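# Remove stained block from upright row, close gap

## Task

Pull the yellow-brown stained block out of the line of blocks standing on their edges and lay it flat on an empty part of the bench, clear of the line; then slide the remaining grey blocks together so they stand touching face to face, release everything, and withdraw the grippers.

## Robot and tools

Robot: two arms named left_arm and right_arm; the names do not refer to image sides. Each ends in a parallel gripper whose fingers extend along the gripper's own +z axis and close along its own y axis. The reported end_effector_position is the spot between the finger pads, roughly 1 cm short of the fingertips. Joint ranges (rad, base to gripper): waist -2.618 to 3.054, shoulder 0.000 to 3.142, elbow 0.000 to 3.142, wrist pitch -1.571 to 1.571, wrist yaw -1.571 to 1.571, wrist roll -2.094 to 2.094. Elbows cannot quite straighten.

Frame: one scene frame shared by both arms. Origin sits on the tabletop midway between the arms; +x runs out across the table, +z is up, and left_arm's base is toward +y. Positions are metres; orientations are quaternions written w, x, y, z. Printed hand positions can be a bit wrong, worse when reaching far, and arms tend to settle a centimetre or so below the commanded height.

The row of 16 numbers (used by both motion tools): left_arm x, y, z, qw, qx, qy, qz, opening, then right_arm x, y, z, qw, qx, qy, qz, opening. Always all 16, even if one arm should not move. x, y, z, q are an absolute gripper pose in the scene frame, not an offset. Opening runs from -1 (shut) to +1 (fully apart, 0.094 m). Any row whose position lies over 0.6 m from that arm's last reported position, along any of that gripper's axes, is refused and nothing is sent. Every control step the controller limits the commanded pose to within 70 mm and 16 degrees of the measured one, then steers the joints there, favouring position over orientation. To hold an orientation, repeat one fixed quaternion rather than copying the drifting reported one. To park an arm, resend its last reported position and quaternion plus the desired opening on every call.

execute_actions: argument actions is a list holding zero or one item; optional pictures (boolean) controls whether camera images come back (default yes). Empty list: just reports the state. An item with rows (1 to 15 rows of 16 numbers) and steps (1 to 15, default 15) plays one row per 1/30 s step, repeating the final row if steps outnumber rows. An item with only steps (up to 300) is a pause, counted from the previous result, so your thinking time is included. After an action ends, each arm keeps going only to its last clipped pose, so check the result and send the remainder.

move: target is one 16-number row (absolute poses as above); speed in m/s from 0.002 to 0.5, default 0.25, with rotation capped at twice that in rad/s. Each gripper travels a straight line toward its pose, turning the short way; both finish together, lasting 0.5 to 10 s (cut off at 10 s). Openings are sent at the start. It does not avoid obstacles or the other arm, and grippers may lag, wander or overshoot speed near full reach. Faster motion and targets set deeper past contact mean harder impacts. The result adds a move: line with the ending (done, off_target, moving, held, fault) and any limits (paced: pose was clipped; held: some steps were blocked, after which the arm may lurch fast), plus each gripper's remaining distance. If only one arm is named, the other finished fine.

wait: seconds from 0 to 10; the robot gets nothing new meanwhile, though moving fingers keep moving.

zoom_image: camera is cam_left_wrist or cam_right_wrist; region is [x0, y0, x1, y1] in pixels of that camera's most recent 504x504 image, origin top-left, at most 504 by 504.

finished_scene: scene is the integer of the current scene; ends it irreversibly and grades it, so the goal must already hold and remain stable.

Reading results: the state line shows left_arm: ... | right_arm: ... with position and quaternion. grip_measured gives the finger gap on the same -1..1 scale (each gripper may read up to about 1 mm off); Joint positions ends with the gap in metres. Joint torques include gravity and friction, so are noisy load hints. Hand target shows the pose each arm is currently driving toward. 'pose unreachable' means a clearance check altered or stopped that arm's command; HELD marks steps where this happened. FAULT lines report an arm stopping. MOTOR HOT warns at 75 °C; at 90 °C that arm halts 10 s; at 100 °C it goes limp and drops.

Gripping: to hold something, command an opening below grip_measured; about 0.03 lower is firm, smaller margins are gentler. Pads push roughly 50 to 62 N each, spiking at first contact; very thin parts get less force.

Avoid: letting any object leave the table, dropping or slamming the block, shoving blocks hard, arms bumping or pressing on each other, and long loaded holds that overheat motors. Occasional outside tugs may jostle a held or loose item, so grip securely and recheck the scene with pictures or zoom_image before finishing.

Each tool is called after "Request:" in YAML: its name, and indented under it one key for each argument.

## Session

Request:
execute_actions:
  actions: []

Scene clock: 0.00 s of 4800.00 s.
left_arm: end_effector_position=(+0.1015, +0.5536, +0.1360) grip_measured=+1.000 end_effector_quat_wxyz=(-0.188, +0.860, -0.466, +0.092) | right_arm: end_effector_position=(+0.5191, -0.4801, +0.1104) grip_measured=+1.000 end_effector_quat_wxyz=(+0.612, +0.069, +0.693, -0.376)
Joint positions: left_arm=[ 1.607  1.271  1.01  -1.015  0.307 -0.75   0.094] | right_arm=[ 0.049  2.263  0.967  1.333  0.572 -0.472  0.094]
Joint velocities: left_arm=[-0.007 -0.002  0.007 -0.022 -0.022  0.007  0.   ] | right_arm=[ 0.012 -0.007 -0.022  0.007  0.037 -0.051  0.   ]
Joint torques (N m, as the arm reports them, + toward a larger angle): no reading
Hand target (left_arm): +0.102, +0.558, +0.142; -0.202, +0.856, -0.469, +0.087
Hand target (right_arm): +0.521, -0.480, +0.125; +0.626, +0.076, +0.679, -0.375

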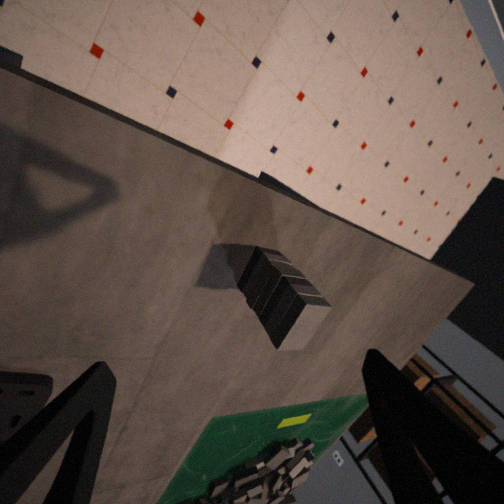

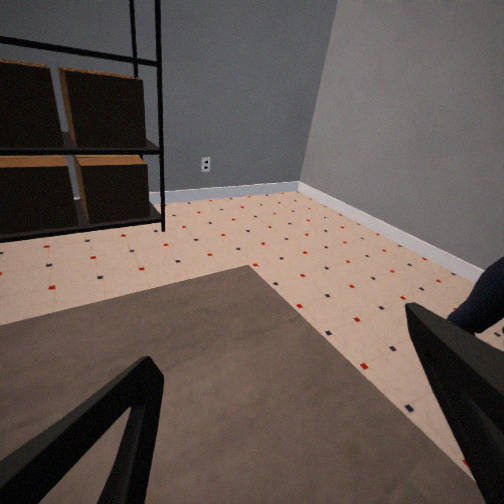

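Request:
move:
  target: [0.1015,0.5536,0.136,-0.188,0.86,-0.466,0.092,1,0.4,-0.4,0.28,0.3,0,0.95,0,1]

Request:
move:
  target: [0.1015,0.5536,0.136,-0.188,0.86,-0.466,0.092,1,0.15,-0.1,0.2,0,0,1,0,1]

Scene clock: 7.70 s of 4800.00 s.
left_arm: end_effector_position=(+0.1015, +0.5536, +0.1360) grip_measured=+1.000 end_effector_quat_wxyz=(-0.188, +0.860, -0.466, +0.092) | right_arm: end_effector_position=(+0.3968, -0.3967, +0.2668) grip_measured=+1.000 end_effector_quat_wxyz=(+0.286, +0.007, +0.958, +0.003)
Joint positions: left_arm=[ 1.607  1.271  1.01  -1.015  0.307 -0.75   0.094] | right_arm=[-0.051  1.631  1.768 -1.135 -0.1   -0.135  0.094]
Joint velocities: left_arm=[ 0.007  0.002  0.002 -0.007  0.022 -0.051  0.   ] | right_arm=[-0.002 -0.002  0.002 -0.051 -0.022  0.022  0.   ]
Joint torques (N m, as the arm reports them, + toward a larger angle): left_arm=[ 0.07 -3.48  7.27  0.92  0.14  0.  ] | right_arm=[-0.77 -7.6  10.33  1.42 -0.15 -0.04]
Hand target (left_arm): +0.102, +0.554, +0.136; -0.188, +0.860, -0.466, +0.092
Hand target (right_arm): +0.400, -0.399, +0.278; +0.301, +0.006, +0.954, +0.003
Off the commanded pose (left_arm): 0.000 m, 0 deg.
Off the commanded pose (right_arm): 0.014 m, 2 deg.
After step 90, 1.70 s passed at rest.
move: off_target (right_arm)

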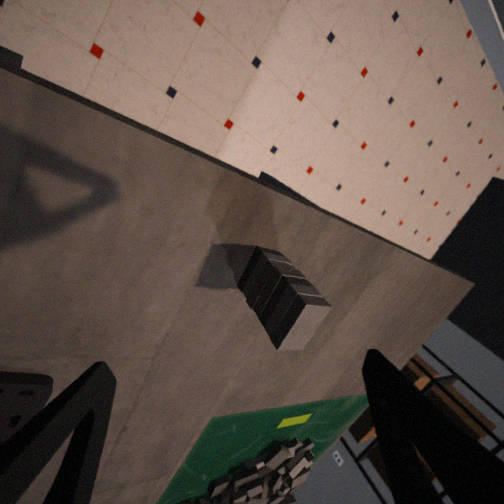

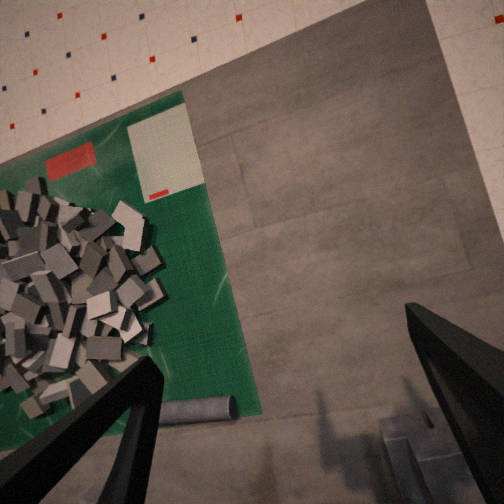

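Scene clock: 9.90 s of 4800.00 s.
left_arm: end_effector_position=(+0.1015, +0.5536, +0.1360) grip_measured=+1.000 end_effector_quat_wxyz=(-0.188, +0.860, -0.466, +0.092) | right_arm: end_effector_position=(+0.1489, -0.1011, +0.1920) grip_measured=+1.000 end_effector_quat_wxyz=(-0.004, -0.003, +1.000, +0.011)
Joint positions: left_arm=[ 1.607  1.271  1.01  -1.015  0.307 -0.75   0.094] | right_arm=[ 1.118  1.64   1.633 -1.55  -0.019  0.985  0.094]
Joint velocities: left_arm=[ 0.012  0.012 -0.012  0.007  0.037 -0.007  0.   ] | right_arm=[-0.017 -0.017 -0.007 -0.007 -0.125 -0.022  0.   ]
Joint torques (N m, as the arm reports them, + toward a larger angle): left_arm=[-0.07 -3.58  7.28  0.94  0.14  0.01] | right_arm=[-0.04 -6.91  9.27  0.43  0.    0.1 ]
Hand target (left_arm): +0.102, +0.554, +0.136; -0.188, +0.860, -0.466, +0.092
Hand target (right_arm): +0.150, -0.099, +0.198; +0.000, +0.004, +1.000, +0.016
Off the commanded pose (left_arm): 0.000 m, 0 deg.
Off the commanded pose (right_arm): 0.008 m, 1 deg.
joint sent to its limit (right arm) — the command would take joint 4 (wrist pitch) past its lower limit, so that joint was sent only as far as its limit.
move: done

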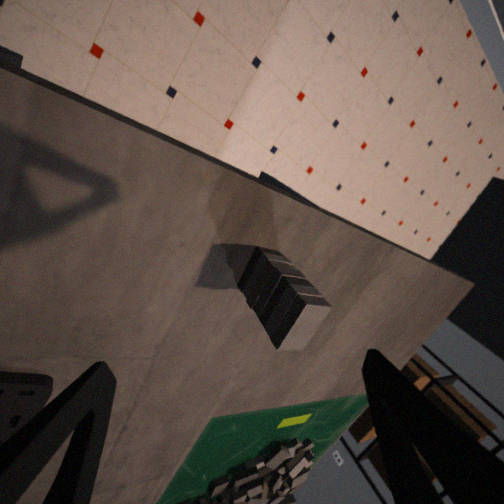

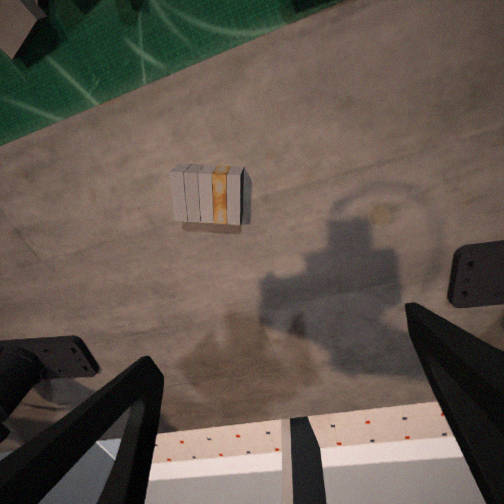

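Request:
move:
  target: [0.1015,0.5536,0.136,-0.188,0.86,-0.466,0.092,1,0.16,-0.08,0.09,0,-0.566,0.824,0,0.3]

Request:
move:
  target: [0.1015,0.5536,0.136,-0.188,0.86,-0.466,0.092,1,0.163,-0.075,0.047,0,-0.566,0.824,0,0.3]
  speed: 0.05

Request:
zoom_image:
  camera: "cam_right_wrist"
  region: [140, 170, 420, 430]

Scene clock: 28.73 s of 4800.00 s.
left_arm: end_effector_position=(+0.1015, +0.5536, +0.1360) grip_measured=+1.000 end_effector_quat_wxyz=(-0.188, +0.860, -0.466, +0.092) | right_arm: end_effector_position=(+0.1586, -0.0830, +0.0912) grip_measured=+0.302 end_effector_quat_wxyz=(-0.008, -0.558, +0.830, +0.001)
Joint positions: left_arm=[ 1.607  1.271  1.01  -1.015  0.307 -0.75   0.094] | right_arm=[ 1.13   1.729  1.331 -1.186 -0.009 -0.182  0.061]
Joint velocities: left_arm=[-0.007  0.012 -0.012  0.037 -0.022  0.022  0.   ] | right_arm=[ 0.007 -0.012  0.007  0.007 -0.095 -0.051 -0.   ]
Joint torques (N m, as the arm reports them, + toward a larger angle): left_arm=[-0.01 -3.51  7.32  0.95  0.15  0.03] | right_arm=[ 0.62 -7.94  6.35  0.62  0.06 -0.08]
Hand target (left_arm): +0.102, +0.554, +0.136; -0.188, +0.860, -0.466, +0.092
Hand target (right_arm): +0.160, -0.080, +0.090; -0.000, -0.566, +0.824, +0.000
Off the commanded pose (left_arm): 0.000 m, 0 deg.
Off the commanded pose (right_arm): 0.004 m, 1 deg.
After step 90, 12.83 s passed at rest.
move: done

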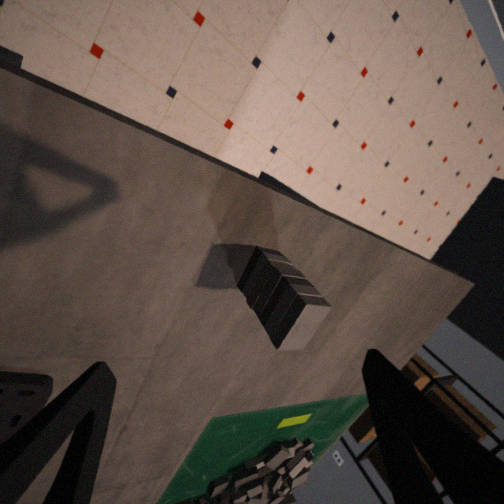

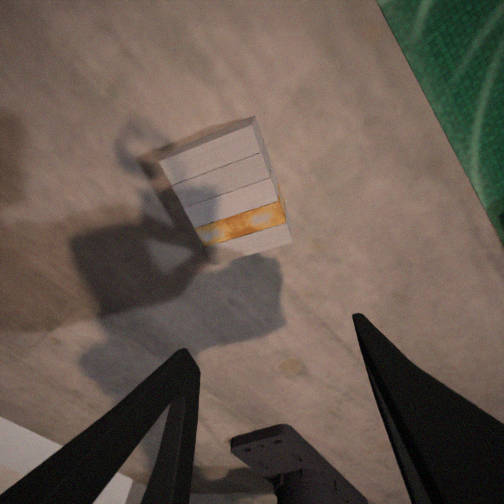

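Scene clock: 30.10 s of 4800.00 s.
left_arm: end_effector_position=(+0.1015, +0.5536, +0.1360) grip_measured=+1.000 end_effector_quat_wxyz=(-0.188, +0.860, -0.466, +0.092) | right_arm: end_effector_position=(+0.1615, -0.0783, +0.0482) grip_measured=+0.302 end_effector_quat_wxyz=(-0.008, -0.559, +0.829, +0.001)
Joint positions: left_arm=[ 1.607  1.271  1.01  -1.015  0.307 -0.75   0.094] | right_arm=[ 1.13   1.79   1.228 -1.023 -0.009 -0.184  0.061]
Joint velocities: left_arm=[-0.007 -0.007  0.002 -0.007 -0.007  0.007  0.   ] | right_arm=[ 0.007 -0.017  0.002 -0.037 -0.051 -0.125  0.   ]
Joint torques (N m, as the arm reports them, + toward a larger angle): left_arm=[-0.03 -3.51  7.26  0.91  0.15  0.03] | right_arm=[ 0.7  -8.18  6.17  0.65  0.05 -0.08]
Hand target (left_arm): +0.102, +0.554, +0.136; -0.188, +0.860, -0.466, +0.092
Hand target (right_arm): +0.163, -0.075, +0.047; -0.000, -0.566, +0.824, -0.000
Off the commanded pose (left_arm): 0.000 m, 0 deg.
Off the commanded pose (right_arm): 0.004 m, 1 deg.
move: done

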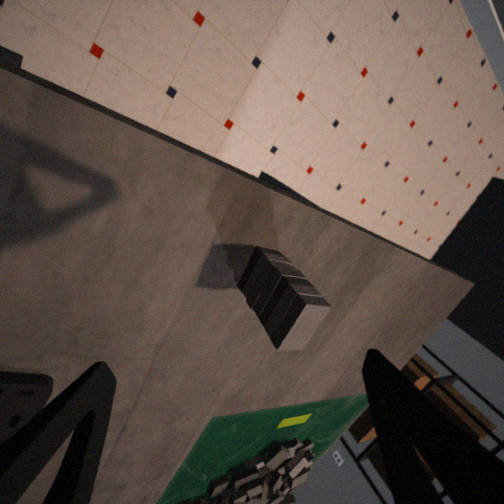

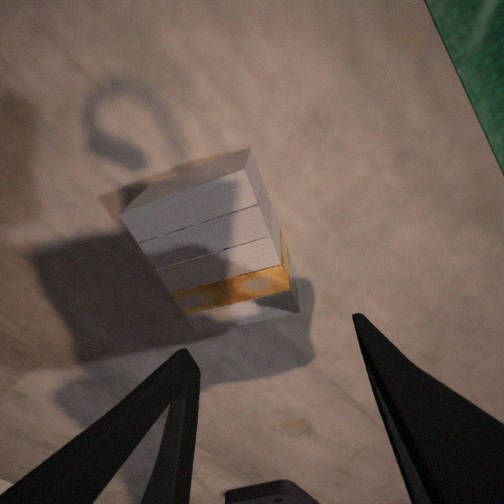

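Region (140, 170, 420, 430) of cam_right_wrist's 504x504 image, scaled by 1.800, with more detail than that image has; it fills the top 468 rows of this view, and the rest is white.

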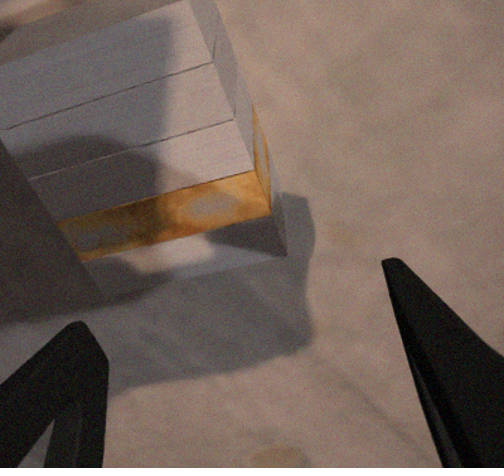

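Request:
move:
  target: [0.1015,0.5536,0.136,-0.188,0.86,-0.466,0.092,1,0.154,-0.066,0.047,0,-0.566,0.824,0,0.3]
  speed: 0.02

Scene clock: 39.73 s of 4800.00 s.
left_arm: end_effector_position=(+0.1015, +0.5536, +0.1360) grip_measured=+1.000 end_effector_quat_wxyz=(-0.188, +0.860, -0.466, +0.092) | right_arm: end_effector_position=(+0.1512, -0.0718, +0.0482) grip_measured=+0.302 end_effector_quat_wxyz=(-0.008, -0.569, +0.822, +0.001)
Joint positions: left_arm=[ 1.607  1.271  1.01  -1.015  0.307 -0.75   0.094] | right_arm=[ 1.169  1.79   1.228 -1.022 -0.009 -0.168  0.061]
Joint velocities: left_arm=[-0.022  0.012 -0.017  0.007  0.022 -0.007  0.   ] | right_arm=[ 0.012  0.002  0.007 -0.022  0.022 -0.037 -0.   ]
Joint torques (N m, as the arm reports them, + toward a larger angle): left_arm=[ 0.08 -3.52  7.15  0.93  0.16  0.01] | right_arm=[ 0.51 -7.41  7.45  0.6   0.1   0.11]
Hand target (left_arm): +0.102, +0.554, +0.136; -0.188, +0.860, -0.466, +0.092
Hand target (right_arm): +0.154, -0.066, +0.047; -0.000, -0.566, +0.824, +0.000
Off the commanded pose (left_arm): 0.000 m, 0 deg.
Off the commanded pose (right_arm): 0.007 m, 1 deg.
After step 90, 5.70 s passed at rest.
move: done

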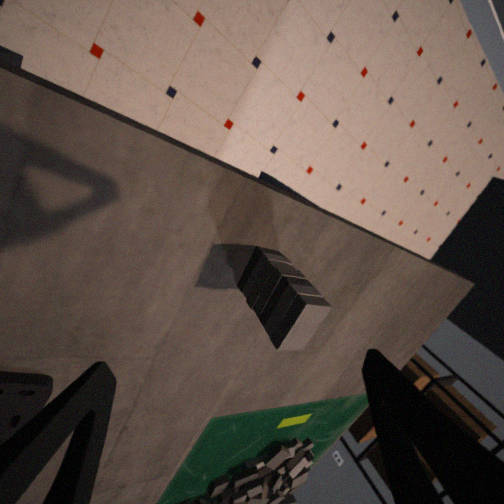

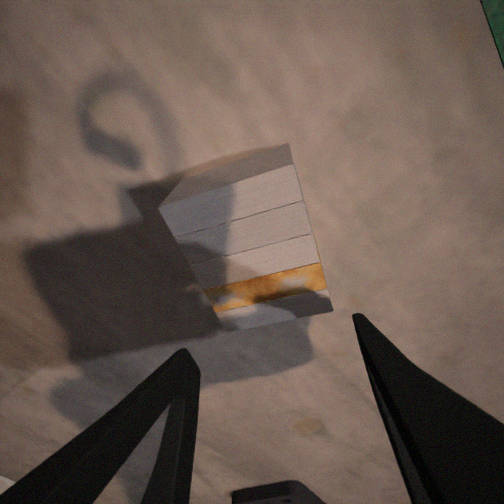

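Descend.

Request:
move:
  target: [0.1015,0.5536,0.136,-0.188,0.86,-0.466,0.092,1,0.154,-0.066,0.028,0,-0.566,0.824,0,0.3]
  speed: 0.02

Scene clock: 44.47 s of 4800.00 s.
left_arm: end_effector_position=(+0.1015, +0.5536, +0.1360) grip_measured=+1.000 end_effector_quat_wxyz=(-0.188, +0.860, -0.466, +0.092) | right_arm: end_effector_position=(+0.1528, -0.0691, +0.0299) grip_measured=+0.302 end_effector_quat_wxyz=(-0.007, -0.568, +0.823, +0.001)
Joint positions: left_arm=[ 1.607  1.271  1.01  -1.015  0.307 -0.75   0.094] | right_arm=[ 1.169  1.824  1.194 -0.953 -0.009 -0.167  0.061]
Joint velocities: left_arm=[-0.002  0.002  0.017  0.007 -0.022 -0.051  0.   ] | right_arm=[-0.007  0.012 -0.002  0.037 -0.051 -0.007 -0.001]
Joint torques (N m, as the arm reports them, + toward a larger angle): left_arm=[-0.07 -3.52  7.19  0.93  0.16  0.03] | right_arm=[ 0.49 -8.39  5.92  0.67  0.05  0.12]
Hand target (left_arm): +0.102, +0.554, +0.136; -0.188, +0.860, -0.466, +0.092
Hand target (right_arm): +0.154, -0.066, +0.028; -0.000, -0.566, +0.824, +0.000
Off the commanded pose (left_arm): 0.000 m, 0 deg.
Off the commanded pose (right_arm): 0.004 m, 1 deg.
After step 90, 0.43 s passed at rest.
move: done

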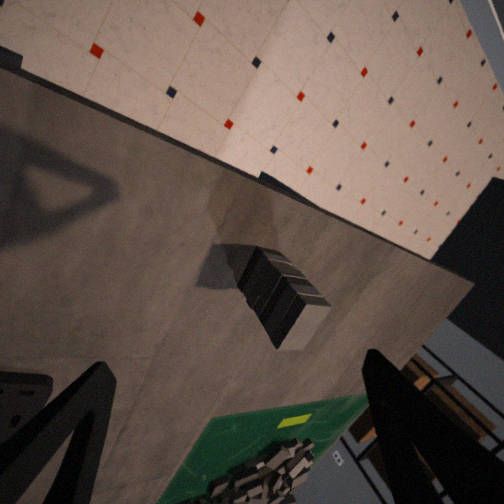

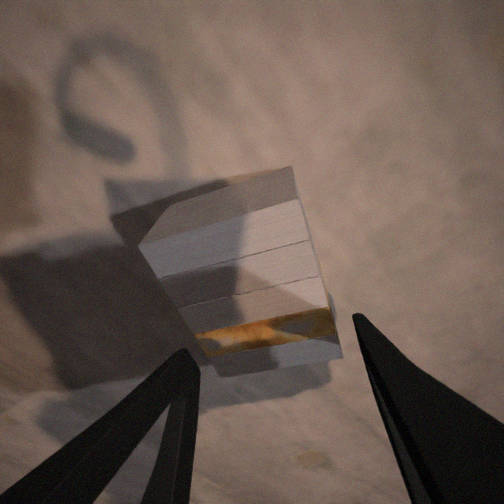

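Request:
move:
  target: [0.1015,0.5536,0.136,-0.188,0.86,-0.466,0.092,1,0.1595,-0.0685,0.028,0,-0.566,0.824,0,0.3]
  speed: 0.01

Scene clock: 53.13 s of 4800.00 s.
left_arm: end_effector_position=(+0.1015, +0.5536, +0.1360) grip_measured=+1.000 end_effector_quat_wxyz=(-0.188, +0.860, -0.466, +0.092) | right_arm: end_effector_position=(+0.1548, -0.0695, +0.0299) grip_measured=+0.302 end_effector_quat_wxyz=(-0.006, -0.566, +0.825, +0.002)
Joint positions: left_arm=[ 1.607  1.271  1.01  -1.015  0.307 -0.75   0.094] | right_arm=[ 1.163  1.824  1.194 -0.95  -0.008 -0.167  0.061]
Joint velocities: left_arm=[-0.017 -0.012 -0.007  0.051 -0.007  0.007  0.   ] | right_arm=[ 0.002  0.002 -0.002  0.037 -0.007  0.007  0.   ]
Joint torques (N m, as the arm reports them, + toward a larger angle): left_arm=[-0.06 -3.49  7.23  0.94  0.17 -0.01] | right_arm=[-0.6  -8.36  6.01  0.68  0.03 -0.05]
Hand target (left_arm): +0.102, +0.554, +0.136; -0.188, +0.860, -0.466, +0.092
Hand target (right_arm): +0.159, -0.069, +0.028; +0.000, -0.566, +0.824, -0.000
Off the commanded pose (left_arm): 0.000 m, 0 deg.
Off the commanded pose (right_arm): 0.005 m, 1 deg.
After step 90, 4.77 s passed at rest.
move: done

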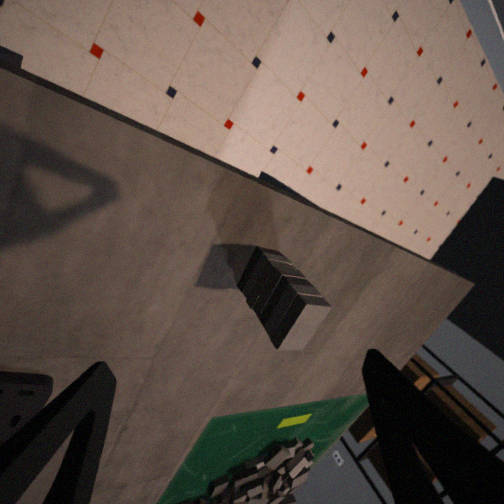

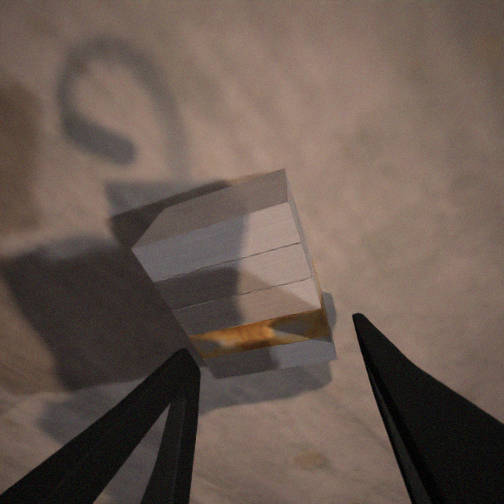

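Request:
move:
  target: [0.1015,0.5536,0.136,-0.188,0.86,-0.466,0.092,1,0.1595,-0.0685,0.028,0,-0.566,0.824,0,-0.14]
  speed: 0.01

Scene clock: 59.93 s of 4800.00 s.
left_arm: end_effector_position=(+0.1015, +0.5536, +0.1360) grip_measured=+1.000 end_effector_quat_wxyz=(-0.188, +0.860, -0.466, +0.092) | right_arm: end_effector_position=(+0.1550, -0.0696, +0.0299) grip_measured=-0.122 end_effector_quat_wxyz=(-0.006, -0.566, +0.825, +0.001)
Joint positions: left_arm=[ 1.607  1.271  1.01  -1.015  0.307 -0.75   0.094] | right_arm=[ 1.163  1.824  1.194 -0.95  -0.007 -0.167  0.041]
Joint velocities: left_arm=[-0.002  0.012 -0.002 -0.007  0.066  0.11   0.   ] | right_arm=[ 0.002 -0.007 -0.007  0.037 -0.095  0.022 -0.   ]
Joint torques (N m, as the arm reports them, + toward a larger angle): left_arm=[-0.04 -3.42  7.25  0.92  0.14  0.01] | right_arm=[-0.7  -8.12  6.36  0.66  0.05 -0.06]
Hand target (left_arm): +0.102, +0.554, +0.136; -0.188, +0.860, -0.466, +0.092
Hand target (right_arm): +0.159, -0.069, +0.028; +0.000, -0.566, +0.824, -0.000
Off the commanded pose (left_arm): 0.000 m, 0 deg.
Off the commanded pose (right_arm): 0.005 m, 1 deg.
After step 90, 2.93 s passed at rest.
move: done

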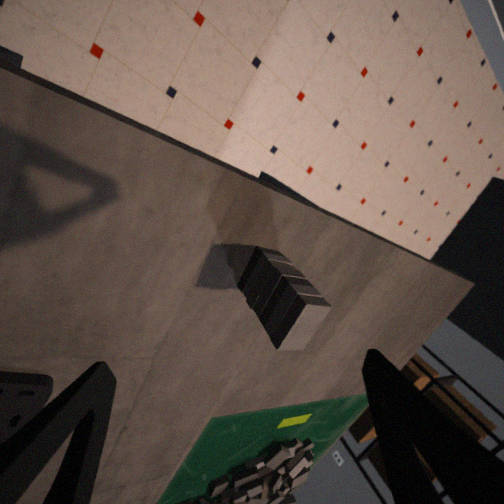

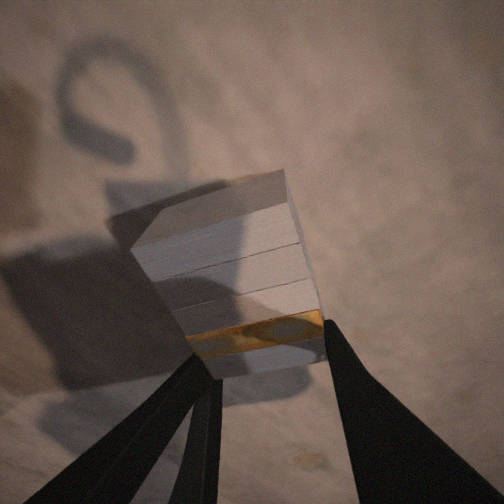

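Request:
move:
  target: [0.1015,0.5536,0.136,-0.188,0.86,-0.466,0.092,1,0.1545,-0.0815,0.052,0,-0.566,0.824,0,-0.15]
  speed: 0.02

Request:
move:
  target: [0.1015,0.5536,0.136,-0.188,0.86,-0.466,0.092,1,0.1545,-0.0815,0.028,0,-0.566,0.824,0,-0.15]
  speed: 0.015

Scene clock: 68.53 s of 4800.00 s.
left_arm: end_effector_position=(+0.1015, +0.5536, +0.1360) grip_measured=+1.000 end_effector_quat_wxyz=(-0.188, +0.860, -0.466, +0.092) | right_arm: end_effector_position=(+0.1512, -0.0799, +0.0414) grip_measured=-0.122 end_effector_quat_wxyz=(-0.014, -0.565, +0.825, -0.003)
Joint positions: left_arm=[ 1.607  1.271  1.01  -1.015  0.307 -0.75   0.094] | right_arm=[ 1.156  1.786  1.194 -1.006 -0.007 -0.171  0.041]
Joint velocities: left_arm=[-0.017  0.002 -0.012  0.081 -0.007  0.022  0.   ] | right_arm=[-0.002  0.012 -0.002 -0.037 -0.022 -0.007 -0.001]
Joint torques (N m, as the arm reports them, + toward a larger angle): left_arm=[-0.02 -3.53  7.14  0.92  0.14  0.01] | right_arm=[ -0.7  -11.45   6.21   0.38   0.06  -0.04]
Hand target (left_arm): +0.102, +0.554, +0.136; -0.188, +0.860, -0.466, +0.092
Hand target (right_arm): +0.154, -0.081, +0.052; +0.000, -0.566, +0.824, -0.000
Off the commanded pose (left_arm): 0.000 m, 0 deg.
Off the commanded pose (right_arm): 0.011 m, 2 deg.
After step 90, 4.10 s passed at rest.
move: off_target (right_arm)

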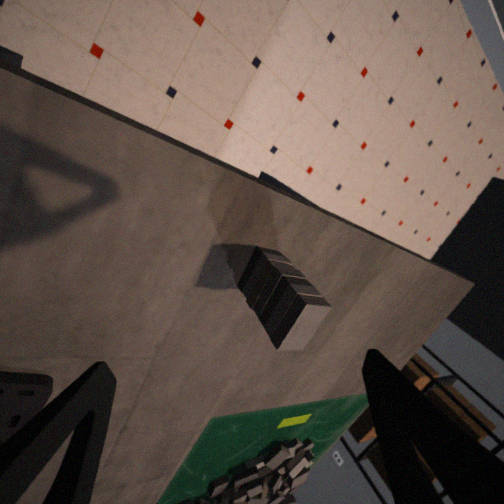

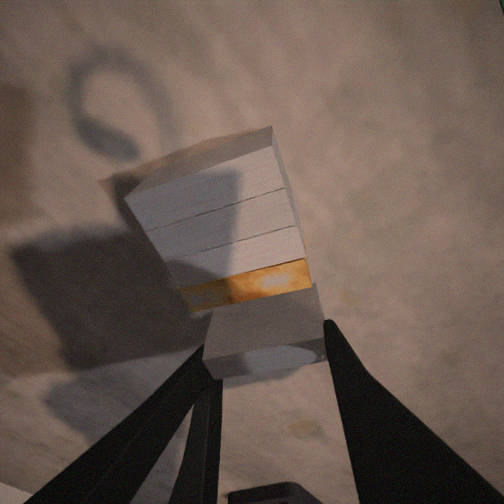

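Scene clock: 69.70 s of 4800.00 s.
left_arm: end_effector_position=(+0.1015, +0.5536, +0.1360) grip_measured=+1.000 end_effector_quat_wxyz=(-0.188, +0.860, -0.466, +0.092) | right_arm: end_effector_position=(+0.1485, -0.0844, +0.0294) grip_measured=-0.122 end_effector_quat_wxyz=(-0.015, -0.565, +0.825, -0.003)
Joint positions: left_arm=[ 1.607  1.271  1.01  -1.015  0.307 -0.75   0.094] | right_arm=[ 1.156  1.786  1.143 -0.958 -0.007 -0.171  0.041]
Joint velocities: left_arm=[-0.012 -0.012 -0.002 -0.095  0.037 -0.007  0.   ] | right_arm=[ 0.017  0.012 -0.012 -0.022  0.051 -0.051  0.001]
Joint torques (N m, as the arm reports them, + toward a larger angle): left_arm=[-0.08 -3.48  7.28  0.92  0.13 -0.01] | right_arm=[-0.93 -8.65  5.18  0.78  0.05 -0.1 ]
Hand target (left_arm): +0.102, +0.554, +0.136; -0.188, +0.860, -0.466, +0.092
Hand target (right_arm): +0.154, -0.082, +0.028; -0.000, -0.566, +0.824, -0.000
Off the commanded pose (left_arm): 0.000 m, 0 deg.
Off the commanded pose (right_arm): 0.007 m, 2 deg.
move: done

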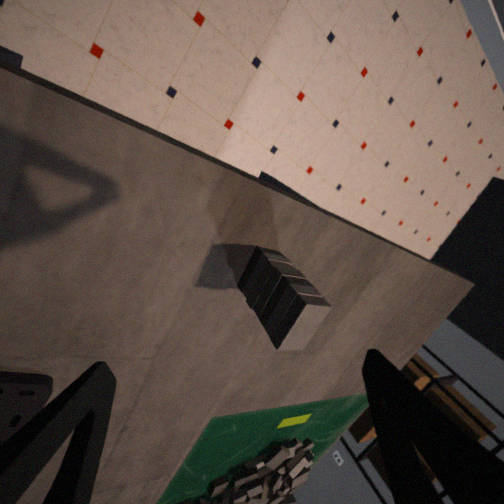

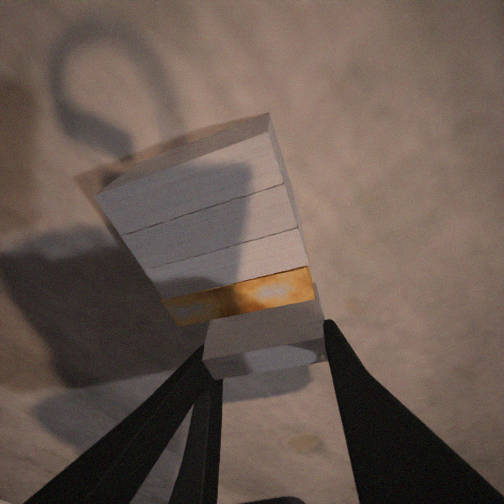

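Request:
move:
  target: [0.1015,0.5536,0.136,-0.188,0.86,-0.466,0.092,1,0.1545,-0.0815,0.03,0,-0.566,0.824,0,0.3]
  speed: 0.015

Request:
move:
  target: [0.1015,0.5536,0.136,-0.188,0.86,-0.466,0.092,1,0.160,-0.057,0.065,0,-0.566,0.824,0,0.3]
  speed: 0.04

Request:
move:
  target: [0.1015,0.5536,0.136,-0.188,0.86,-0.466,0.092,1,0.160,-0.057,0.028,0,-0.566,0.824,0,0.3]
  speed: 0.03

Scene clock: 77.00 s of 4800.00 s.
left_arm: end_effector_position=(+0.1015, +0.5536, +0.1360) grip_measured=+1.000 end_effector_quat_wxyz=(-0.188, +0.860, -0.466, +0.092) | right_arm: end_effector_position=(+0.1499, -0.0821, +0.0293) grip_measured=+0.298 end_effector_quat_wxyz=(-0.010, -0.565, +0.825, -0.001)
Joint positions: left_arm=[ 1.607  1.271  1.01  -1.015  0.307 -0.75   0.094] | right_arm=[ 1.156  1.786  1.143 -0.947 -0.007 -0.171  0.061]
Joint velocities: left_arm=[ 0.002 -0.012 -0.002 -0.037  0.022 -0.037  0.   ] | right_arm=[-0.032 -0.002 -0.012 -0.022 -0.022  0.037 -0.   ]
Joint torques (N m, as the arm reports them, + toward a larger angle): left_arm=[ 0.   -3.39  7.2   0.92  0.16  0.01] | right_arm=[-0.92 -8.94  5.68  0.62  0.13 -0.08]
Hand target (left_arm): +0.102, +0.554, +0.136; -0.188, +0.860, -0.466, +0.092
Hand target (right_arm): +0.155, -0.082, +0.030; +0.000, -0.566, +0.824, -0.000
Off the commanded pose (left_arm): 0.000 m, 0 deg.
Off the commanded pose (right_arm): 0.005 m, 1 deg.
After step 90, 3.07 s passed at rest.
move: done

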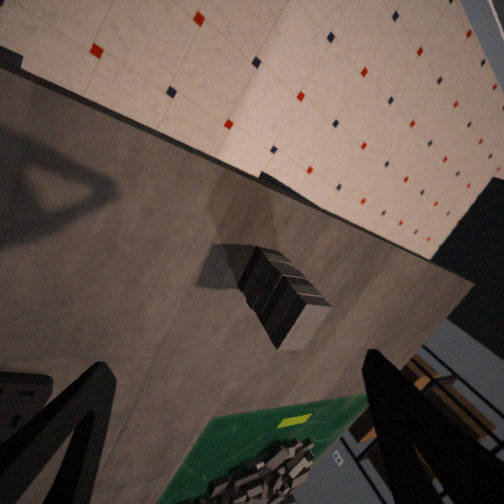

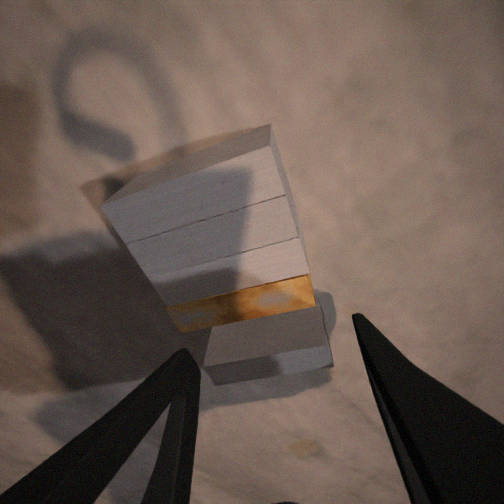

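Scene clock: 78.40 s of 4800.00 s.
left_arm: end_effector_position=(+0.1015, +0.5536, +0.1360) grip_measured=+1.000 end_effector_quat_wxyz=(-0.188, +0.860, -0.466, +0.092) | right_arm: end_effector_position=(+0.1585, -0.0623, +0.0603) grip_measured=+0.298 end_effector_quat_wxyz=(-0.006, -0.568, +0.823, +0.001)
Joint positions: left_arm=[ 1.607  1.271  1.01  -1.015  0.307 -0.75   0.094] | right_arm=[ 1.165  1.817  1.312 -1.076 -0.007 -0.17   0.061]
Joint velocities: left_arm=[ 0.002  0.012 -0.012  0.022 -0.007  0.037  0.   ] | right_arm=[-0.012  0.007  0.007 -0.066 -0.007 -0.037  0.   ]
Joint torques (N m, as the arm reports them, + toward a larger angle): left_arm=[ 0.   -3.5   7.28  0.95  0.16  0.  ] | right_arm=[ 0.73 -8.33  9.11  0.45  0.07  0.11]
Hand target (left_arm): +0.102, +0.554, +0.136; -0.188, +0.860, -0.466, +0.092
Hand target (right_arm): +0.160, -0.057, +0.065; -0.000, -0.566, +0.824, +0.000
Off the commanded pose (left_arm): 0.000 m, 0 deg.
Off the commanded pose (right_arm): 0.007 m, 1 deg.
move: done

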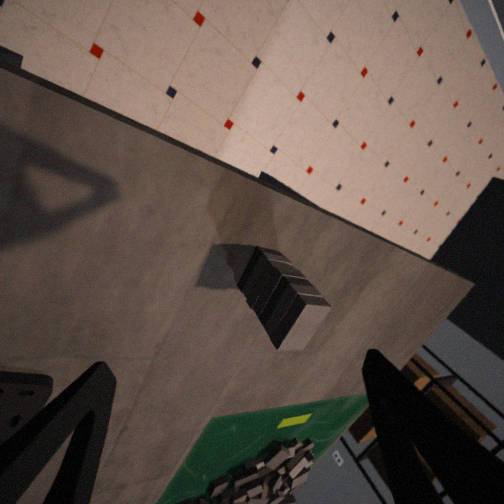

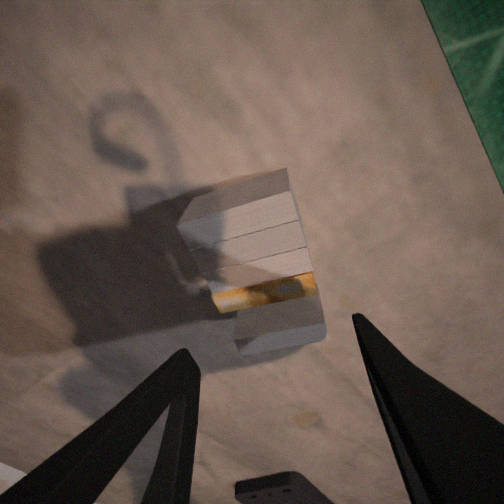

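Scene clock: 79.83 s of 4800.00 s.
left_arm: end_effector_position=(+0.1015, +0.5536, +0.1360) grip_measured=+1.000 end_effector_quat_wxyz=(-0.188, +0.860, -0.466, +0.092) | right_arm: end_effector_position=(+0.1595, -0.0605, +0.0296) grip_measured=+0.298 end_effector_quat_wxyz=(-0.007, -0.568, +0.823, +0.000)
Joint positions: left_arm=[ 1.607  1.271  1.01  -1.015  0.307 -0.75   0.094] | right_arm=[ 1.165  1.864  1.244 -0.965 -0.007 -0.169  0.061]
Joint velocities: left_arm=[ 0.002 -0.022  0.002 -0.051 -0.007 -0.007  0.   ] | right_arm=[-0.042 -0.007 -0.002 -0.007 -0.022 -0.051 -0.001]
Joint torques (N m, as the arm reports them, + toward a larger angle): left_arm=[ 0.02 -3.5   7.26  0.92  0.15  0.02] | right_arm=[ 0.79 -8.75  6.06  0.64  0.02  0.11]
Hand target (left_arm): +0.102, +0.554, +0.136; -0.188, +0.860, -0.466, +0.092
Hand target (right_arm): +0.160, -0.057, +0.028; +0.000, -0.566, +0.824, +0.000
Off the commanded pose (left_arm): 0.000 m, 0 deg.
Off the commanded pose (right_arm): 0.004 m, 1 deg.
move: done

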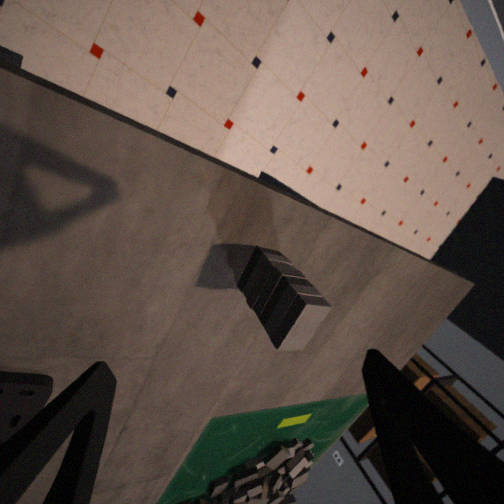

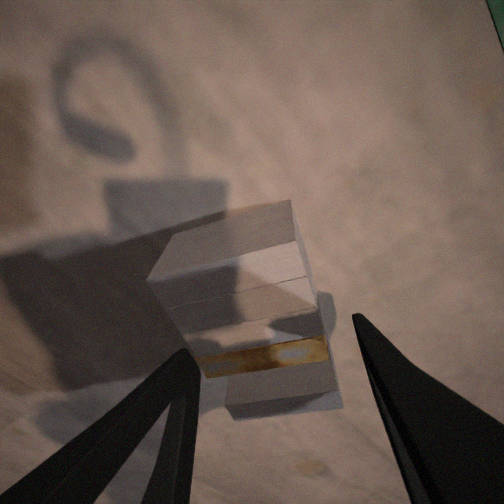

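Request:
move:
  target: [0.1015,0.5536,0.136,-0.188,0.86,-0.466,0.092,1,0.160,-0.057,0.028,0,-0.566,0.824,0,-0.155]
  speed: 0.03

Request:
move:
  target: [0.1015,0.5536,0.136,-0.188,0.86,-0.466,0.092,1,0.158,-0.062,0.1,0,-0.566,0.824,0,-0.155]
  speed: 0.04

Scene clock: 87.10 s of 4800.00 s.
left_arm: end_effector_position=(+0.1015, +0.5536, +0.1360) grip_measured=+1.000 end_effector_quat_wxyz=(-0.188, +0.860, -0.466, +0.092) | right_arm: end_effector_position=(+0.1597, -0.0601, +0.0296) grip_measured=-0.126 end_effector_quat_wxyz=(-0.007, -0.568, +0.823, +0.001)
Joint positions: left_arm=[ 1.607  1.271  1.01  -1.015  0.307 -0.75   0.094] | right_arm=[ 1.165  1.864  1.244 -0.963 -0.007 -0.169  0.041]
Joint velocities: left_arm=[-0.022 -0.002  0.002 -0.095 -0.051  0.022  0.   ] | right_arm=[ 0.012 -0.032 -0.017 -0.11  -0.066  0.007  0.   ]
Joint torques (N m, as the arm reports them, + toward a larger angle): left_arm=[-0.06 -3.49  7.21  0.94  0.18  0.01] | right_arm=[ 0.71 -8.79  5.86  0.65  0.03  0.12]
Hand target (left_arm): +0.102, +0.554, +0.136; -0.188, +0.860, -0.466, +0.092
Hand target (right_arm): +0.160, -0.057, +0.028; -0.000, -0.566, +0.824, -0.000
Off the commanded pose (left_arm): 0.000 m, 0 deg.
Off the commanded pose (right_arm): 0.003 m, 1 deg.
After step 90, 3.57 s passed at rest.
move: done

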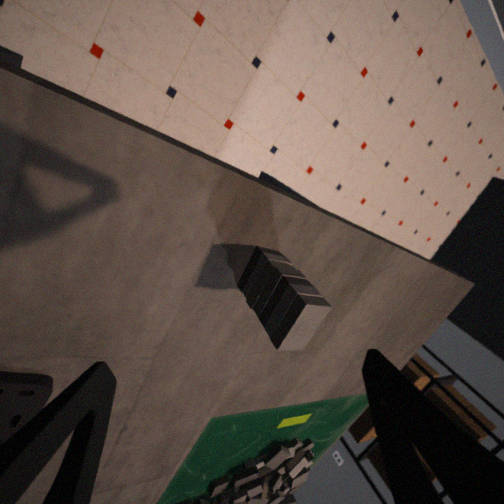

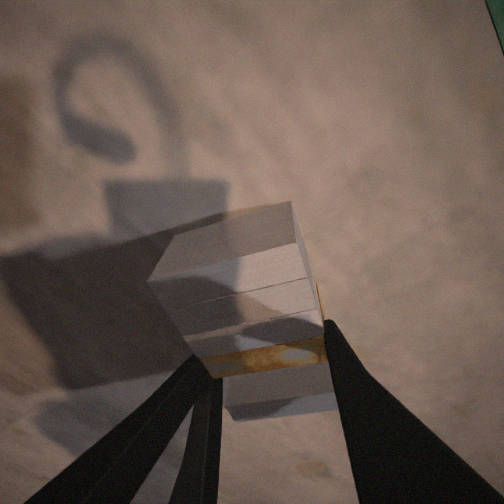

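Scene clock: 89.30 s of 4800.00 s.
left_arm: end_effector_position=(+0.1015, +0.5536, +0.1360) grip_measured=+1.000 end_effector_quat_wxyz=(-0.188, +0.860, -0.466, +0.092) | right_arm: end_effector_position=(+0.1545, -0.0688, +0.0816) grip_measured=-0.126 end_effector_quat_wxyz=(-0.027, -0.567, +0.823, -0.009)
Joint positions: left_arm=[ 1.607  1.271  1.01  -1.015  0.307 -0.75   0.094] | right_arm=[ 1.165  1.813  1.393 -1.206 -0.007 -0.169  0.041]
Joint velocities: left_arm=[-0.007 -0.007  0.007 -0.007 -0.007 -0.007  0.   ] | right_arm=[ 0.002 -0.002  0.012 -0.022 -0.066 -0.007 -0.001]
Joint torques (N m, as the arm reports them, + toward a larger angle): left_arm=[ 0.05 -3.47  7.35  0.93  0.14 -0.01] | right_arm=[  0.55 -11.95   9.44   0.35   0.     0.09]
Hand target (left_arm): +0.102, +0.554, +0.136; -0.188, +0.860, -0.466, +0.092
Hand target (right_arm): +0.158, -0.063, +0.100; -0.000, -0.566, +0.824, +0.000
Off the commanded pose (left_arm): 0.000 m, 0 deg.
Off the commanded pose (right_arm): 0.020 m, 3 deg.
move: off_target (right_arm)

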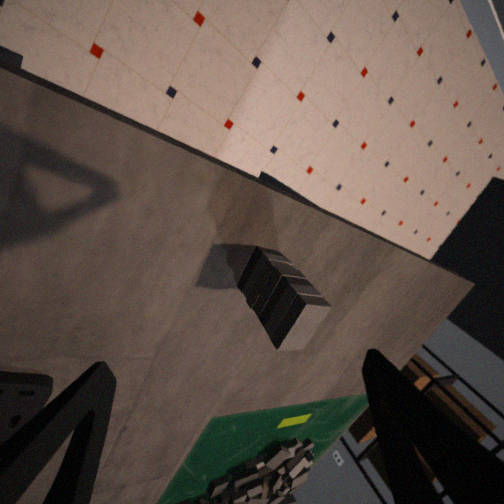

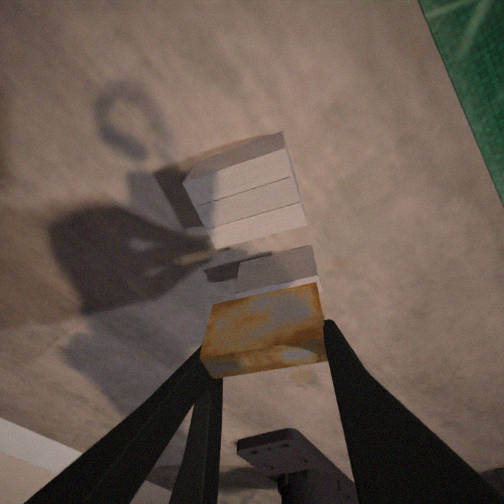

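Request:
move:
  target: [0.1015,0.5536,0.136,-0.188,0.86,-0.466,0.092,1,0.02,-0.01,0.07,0,-0.688,0.725,0,-0.155]
  speed: 0.15

Request:
move:
  target: [0.1015,0.5536,0.136,-0.188,0.86,-0.466,0.092,1,0.02,-0.01,0.028,0,-0.688,0.725,0,-0.155]
  speed: 0.02

Scene clock: 96.43 s of 4800.00 s.
left_arm: end_effector_position=(+0.1015, +0.5536, +0.1360) grip_measured=+1.000 end_effector_quat_wxyz=(-0.188, +0.860, -0.466, +0.092) | right_arm: end_effector_position=(+0.0176, -0.0234, +0.0620) grip_measured=-0.126 end_effector_quat_wxyz=(+0.024, +0.693, -0.720, +0.013)
Joint positions: left_arm=[ 1.607  1.271  1.01  -1.015  0.307 -0.75   0.094] | right_arm=[ 1.619  1.839  1.346 -1.131 -0.011 -0.041  0.041]
Joint velocities: left_arm=[ 0.017  0.002  0.007  0.066 -0.022  0.037  0.   ] | right_arm=[-0.007  0.012 -0.002 -0.081 -0.051 -0.037 -0.001]
Joint torques (N m, as the arm reports them, + toward a larger angle): left_arm=[-0.06 -3.45  7.23  0.93  0.15 -0.02] | right_arm=[-0.1  -9.24  9.57  0.54  0.05  0.14]
Hand target (left_arm): +0.102, +0.554, +0.136; -0.188, +0.860, -0.466, +0.092
Hand target (right_arm): +0.020, -0.010, +0.070; +0.004, +0.689, -0.725, -0.001
Off the commanded pose (left_arm): 0.000 m, 0 deg.
Off the commanded pose (right_arm): 0.016 m, 3 deg.
After step 90, 2.70 s passed at rest.
move: off_target (right_arm)

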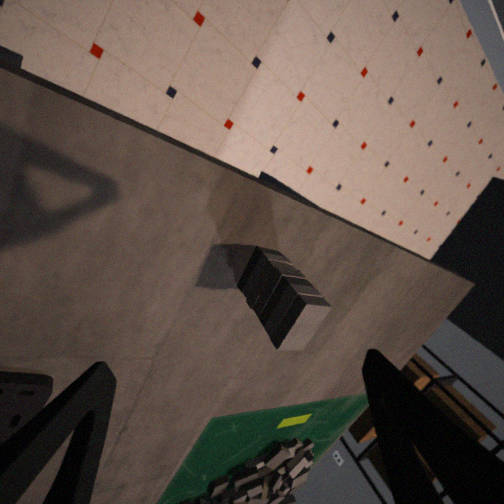

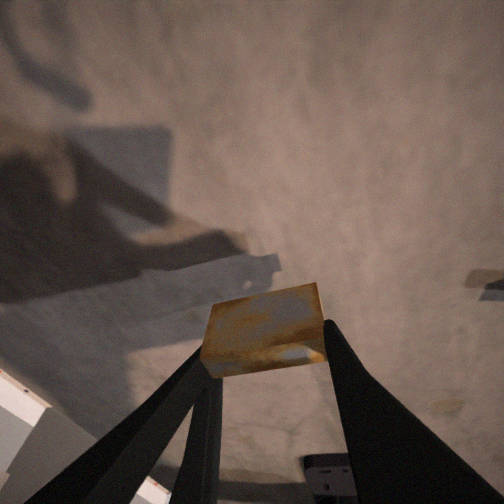

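Scene clock: 98.50 s of 4800.00 s.
left_arm: end_effector_position=(+0.1015, +0.5536, +0.1360) grip_measured=+1.000 end_effector_quat_wxyz=(-0.188, +0.860, -0.466, +0.092) | right_arm: end_effector_position=(+0.0184, -0.0151, +0.0296) grip_measured=-0.126 end_effector_quat_wxyz=(+0.012, +0.692, -0.722, +0.003)
Joint positions: left_arm=[ 1.607  1.271  1.01  -1.015  0.307 -0.75   0.094] | right_arm=[ 1.619  1.878  1.263 -0.977 -0.011 -0.037  0.041]
Joint velocities: left_arm=[-0.027 -0.002  0.007 -0.007 -0.022 -0.037  0.   ] | right_arm=[-0.002 -0.007 -0.012  0.007 -0.066  0.022 -0.   ]
Joint torques (N m, as the arm reports them, + toward a larger angle): left_arm=[ 0.01 -3.43  7.27  0.93  0.16  0.  ] | right_arm=[ 0.08 -9.04  5.95  0.71  0.12  0.15]
Hand target (left_arm): +0.102, +0.554, +0.136; -0.188, +0.860, -0.466, +0.092
Hand target (right_arm): +0.020, -0.010, +0.028; +0.000, +0.689, -0.725, -0.000
Off the commanded pose (left_arm): 0.000 m, 0 deg.
Off the commanded pose (right_arm): 0.006 m, 2 deg.
move: done

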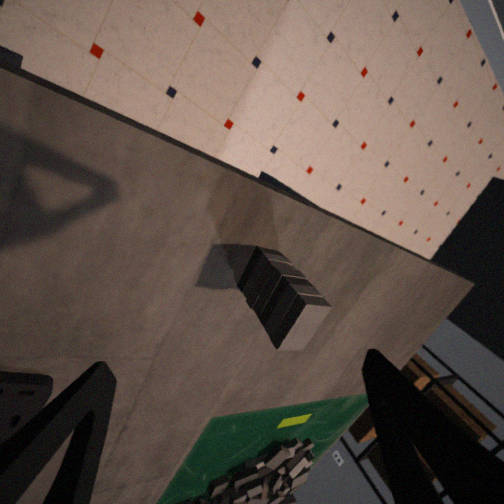

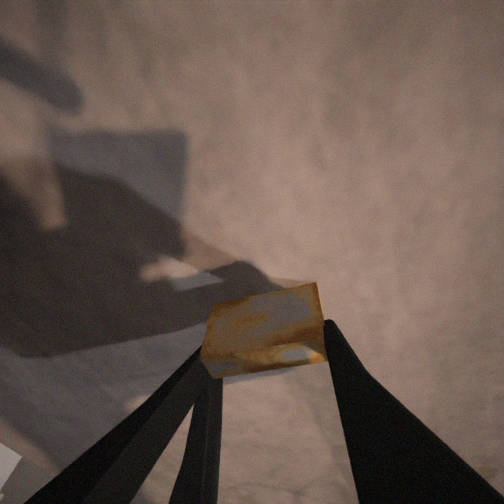

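Touching. Open and shift forward ~9 mm.

Request:
move:
  target: [0.1015,0.5536,0.136,-0.188,0.86,-0.466,0.092,1,0.02,-0.01,0.028,0,-0.688,0.725,0,0.1]
  speed: 0.02

Request:
move:
  target: [0.1015,0.5536,0.136,-0.188,0.86,-0.466,0.092,1,0.02,0.001,0.035,0,-0.688,0.725,0,0.1]
  speed: 0.015

Scene clock: 105.10 s of 4800.00 s.
left_arm: end_effector_position=(+0.1015, +0.5536, +0.1360) grip_measured=+1.000 end_effector_quat_wxyz=(-0.188, +0.860, -0.466, +0.092) | right_arm: end_effector_position=(+0.0186, -0.0126, +0.0295) grip_measured=+0.098 end_effector_quat_wxyz=(+0.008, +0.692, -0.722, -0.000)
Joint positions: left_arm=[ 1.607  1.271  1.01  -1.015  0.307 -0.75   0.094] | right_arm=[ 1.619  1.878  1.263 -0.967 -0.011 -0.036  0.052]
Joint velocities: left_arm=[ 0.002 -0.012  0.017  0.022 -0.066 -0.051  0.   ] | right_arm=[ 0.007  0.002  0.002  0.022  0.037 -0.037 -0.   ]
Joint torques (N m, as the arm reports them, + toward a larger angle): left_arm=[-0.05 -3.55  7.27  0.93  0.15  0.01] | right_arm=[ 0.26 -9.14  5.85  0.66  0.09  0.13]
Hand target (left_arm): +0.102, +0.554, +0.136; -0.188, +0.860, -0.466, +0.092
Hand target (right_arm): +0.020, -0.010, +0.028; +0.000, +0.688, -0.725, -0.000
Off the commanded pose (left_arm): 0.000 m, 0 deg.
Off the commanded pose (right_arm): 0.003 m, 1 deg.
After step 90, 2.73 s passed at rest.
move: done

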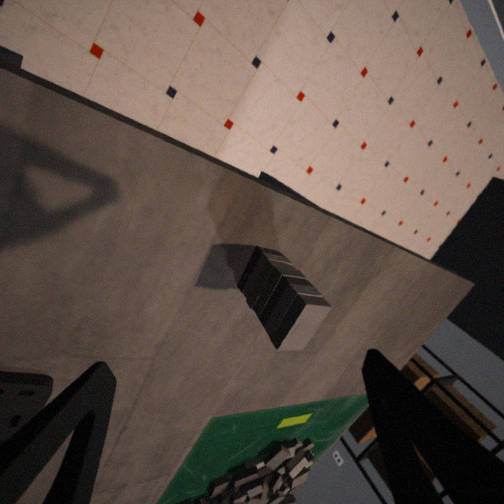

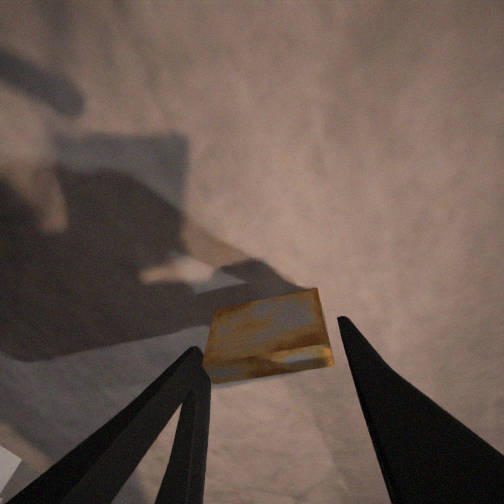

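Scene clock: 106.30 s of 4800.00 s.
left_arm: end_effector_position=(+0.1015, +0.5536, +0.1360) grip_measured=+1.000 end_effector_quat_wxyz=(-0.188, +0.860, -0.466, +0.092) | right_arm: end_effector_position=(+0.0192, -0.0057, +0.0302) grip_measured=+0.098 end_effector_quat_wxyz=(+0.009, +0.691, -0.723, +0.001)
Joint positions: left_arm=[ 1.607  1.271  1.01  -1.015  0.307 -0.75   0.094] | right_arm=[ 1.619  1.905  1.302 -0.982 -0.011 -0.034  0.052]
Joint velocities: left_arm=[ 0.022  0.007  0.002 -0.007 -0.051  0.022  0.   ] | right_arm=[-0.012  0.007 -0.012 -0.066  0.037  0.037  0.001]
Joint torques (N m, as the arm reports them, + toward a larger angle): left_arm=[-0.06 -3.56  7.29  0.91  0.14 -0.02] | right_arm=[ 0.48 -9.11  8.88  0.49  0.08  0.1 ]
Hand target (left_arm): +0.102, +0.554, +0.136; -0.188, +0.860, -0.466, +0.092
Hand target (right_arm): +0.020, +0.001, +0.035; -0.000, +0.688, -0.725, -0.000
Off the commanded pose (left_arm): 0.000 m, 0 deg.
Off the commanded pose (right_arm): 0.008 m, 1 deg.
move: done

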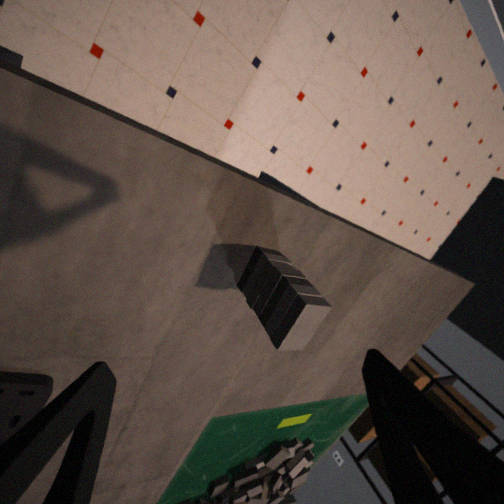

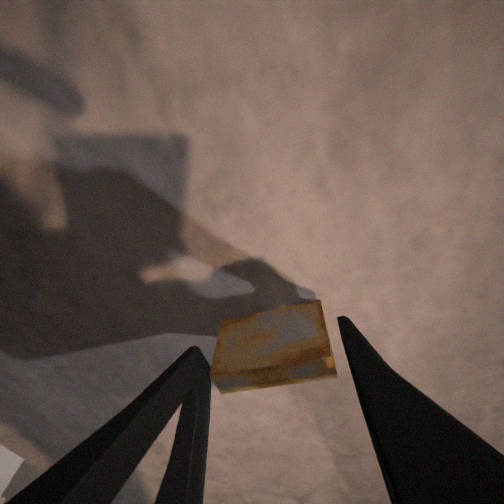

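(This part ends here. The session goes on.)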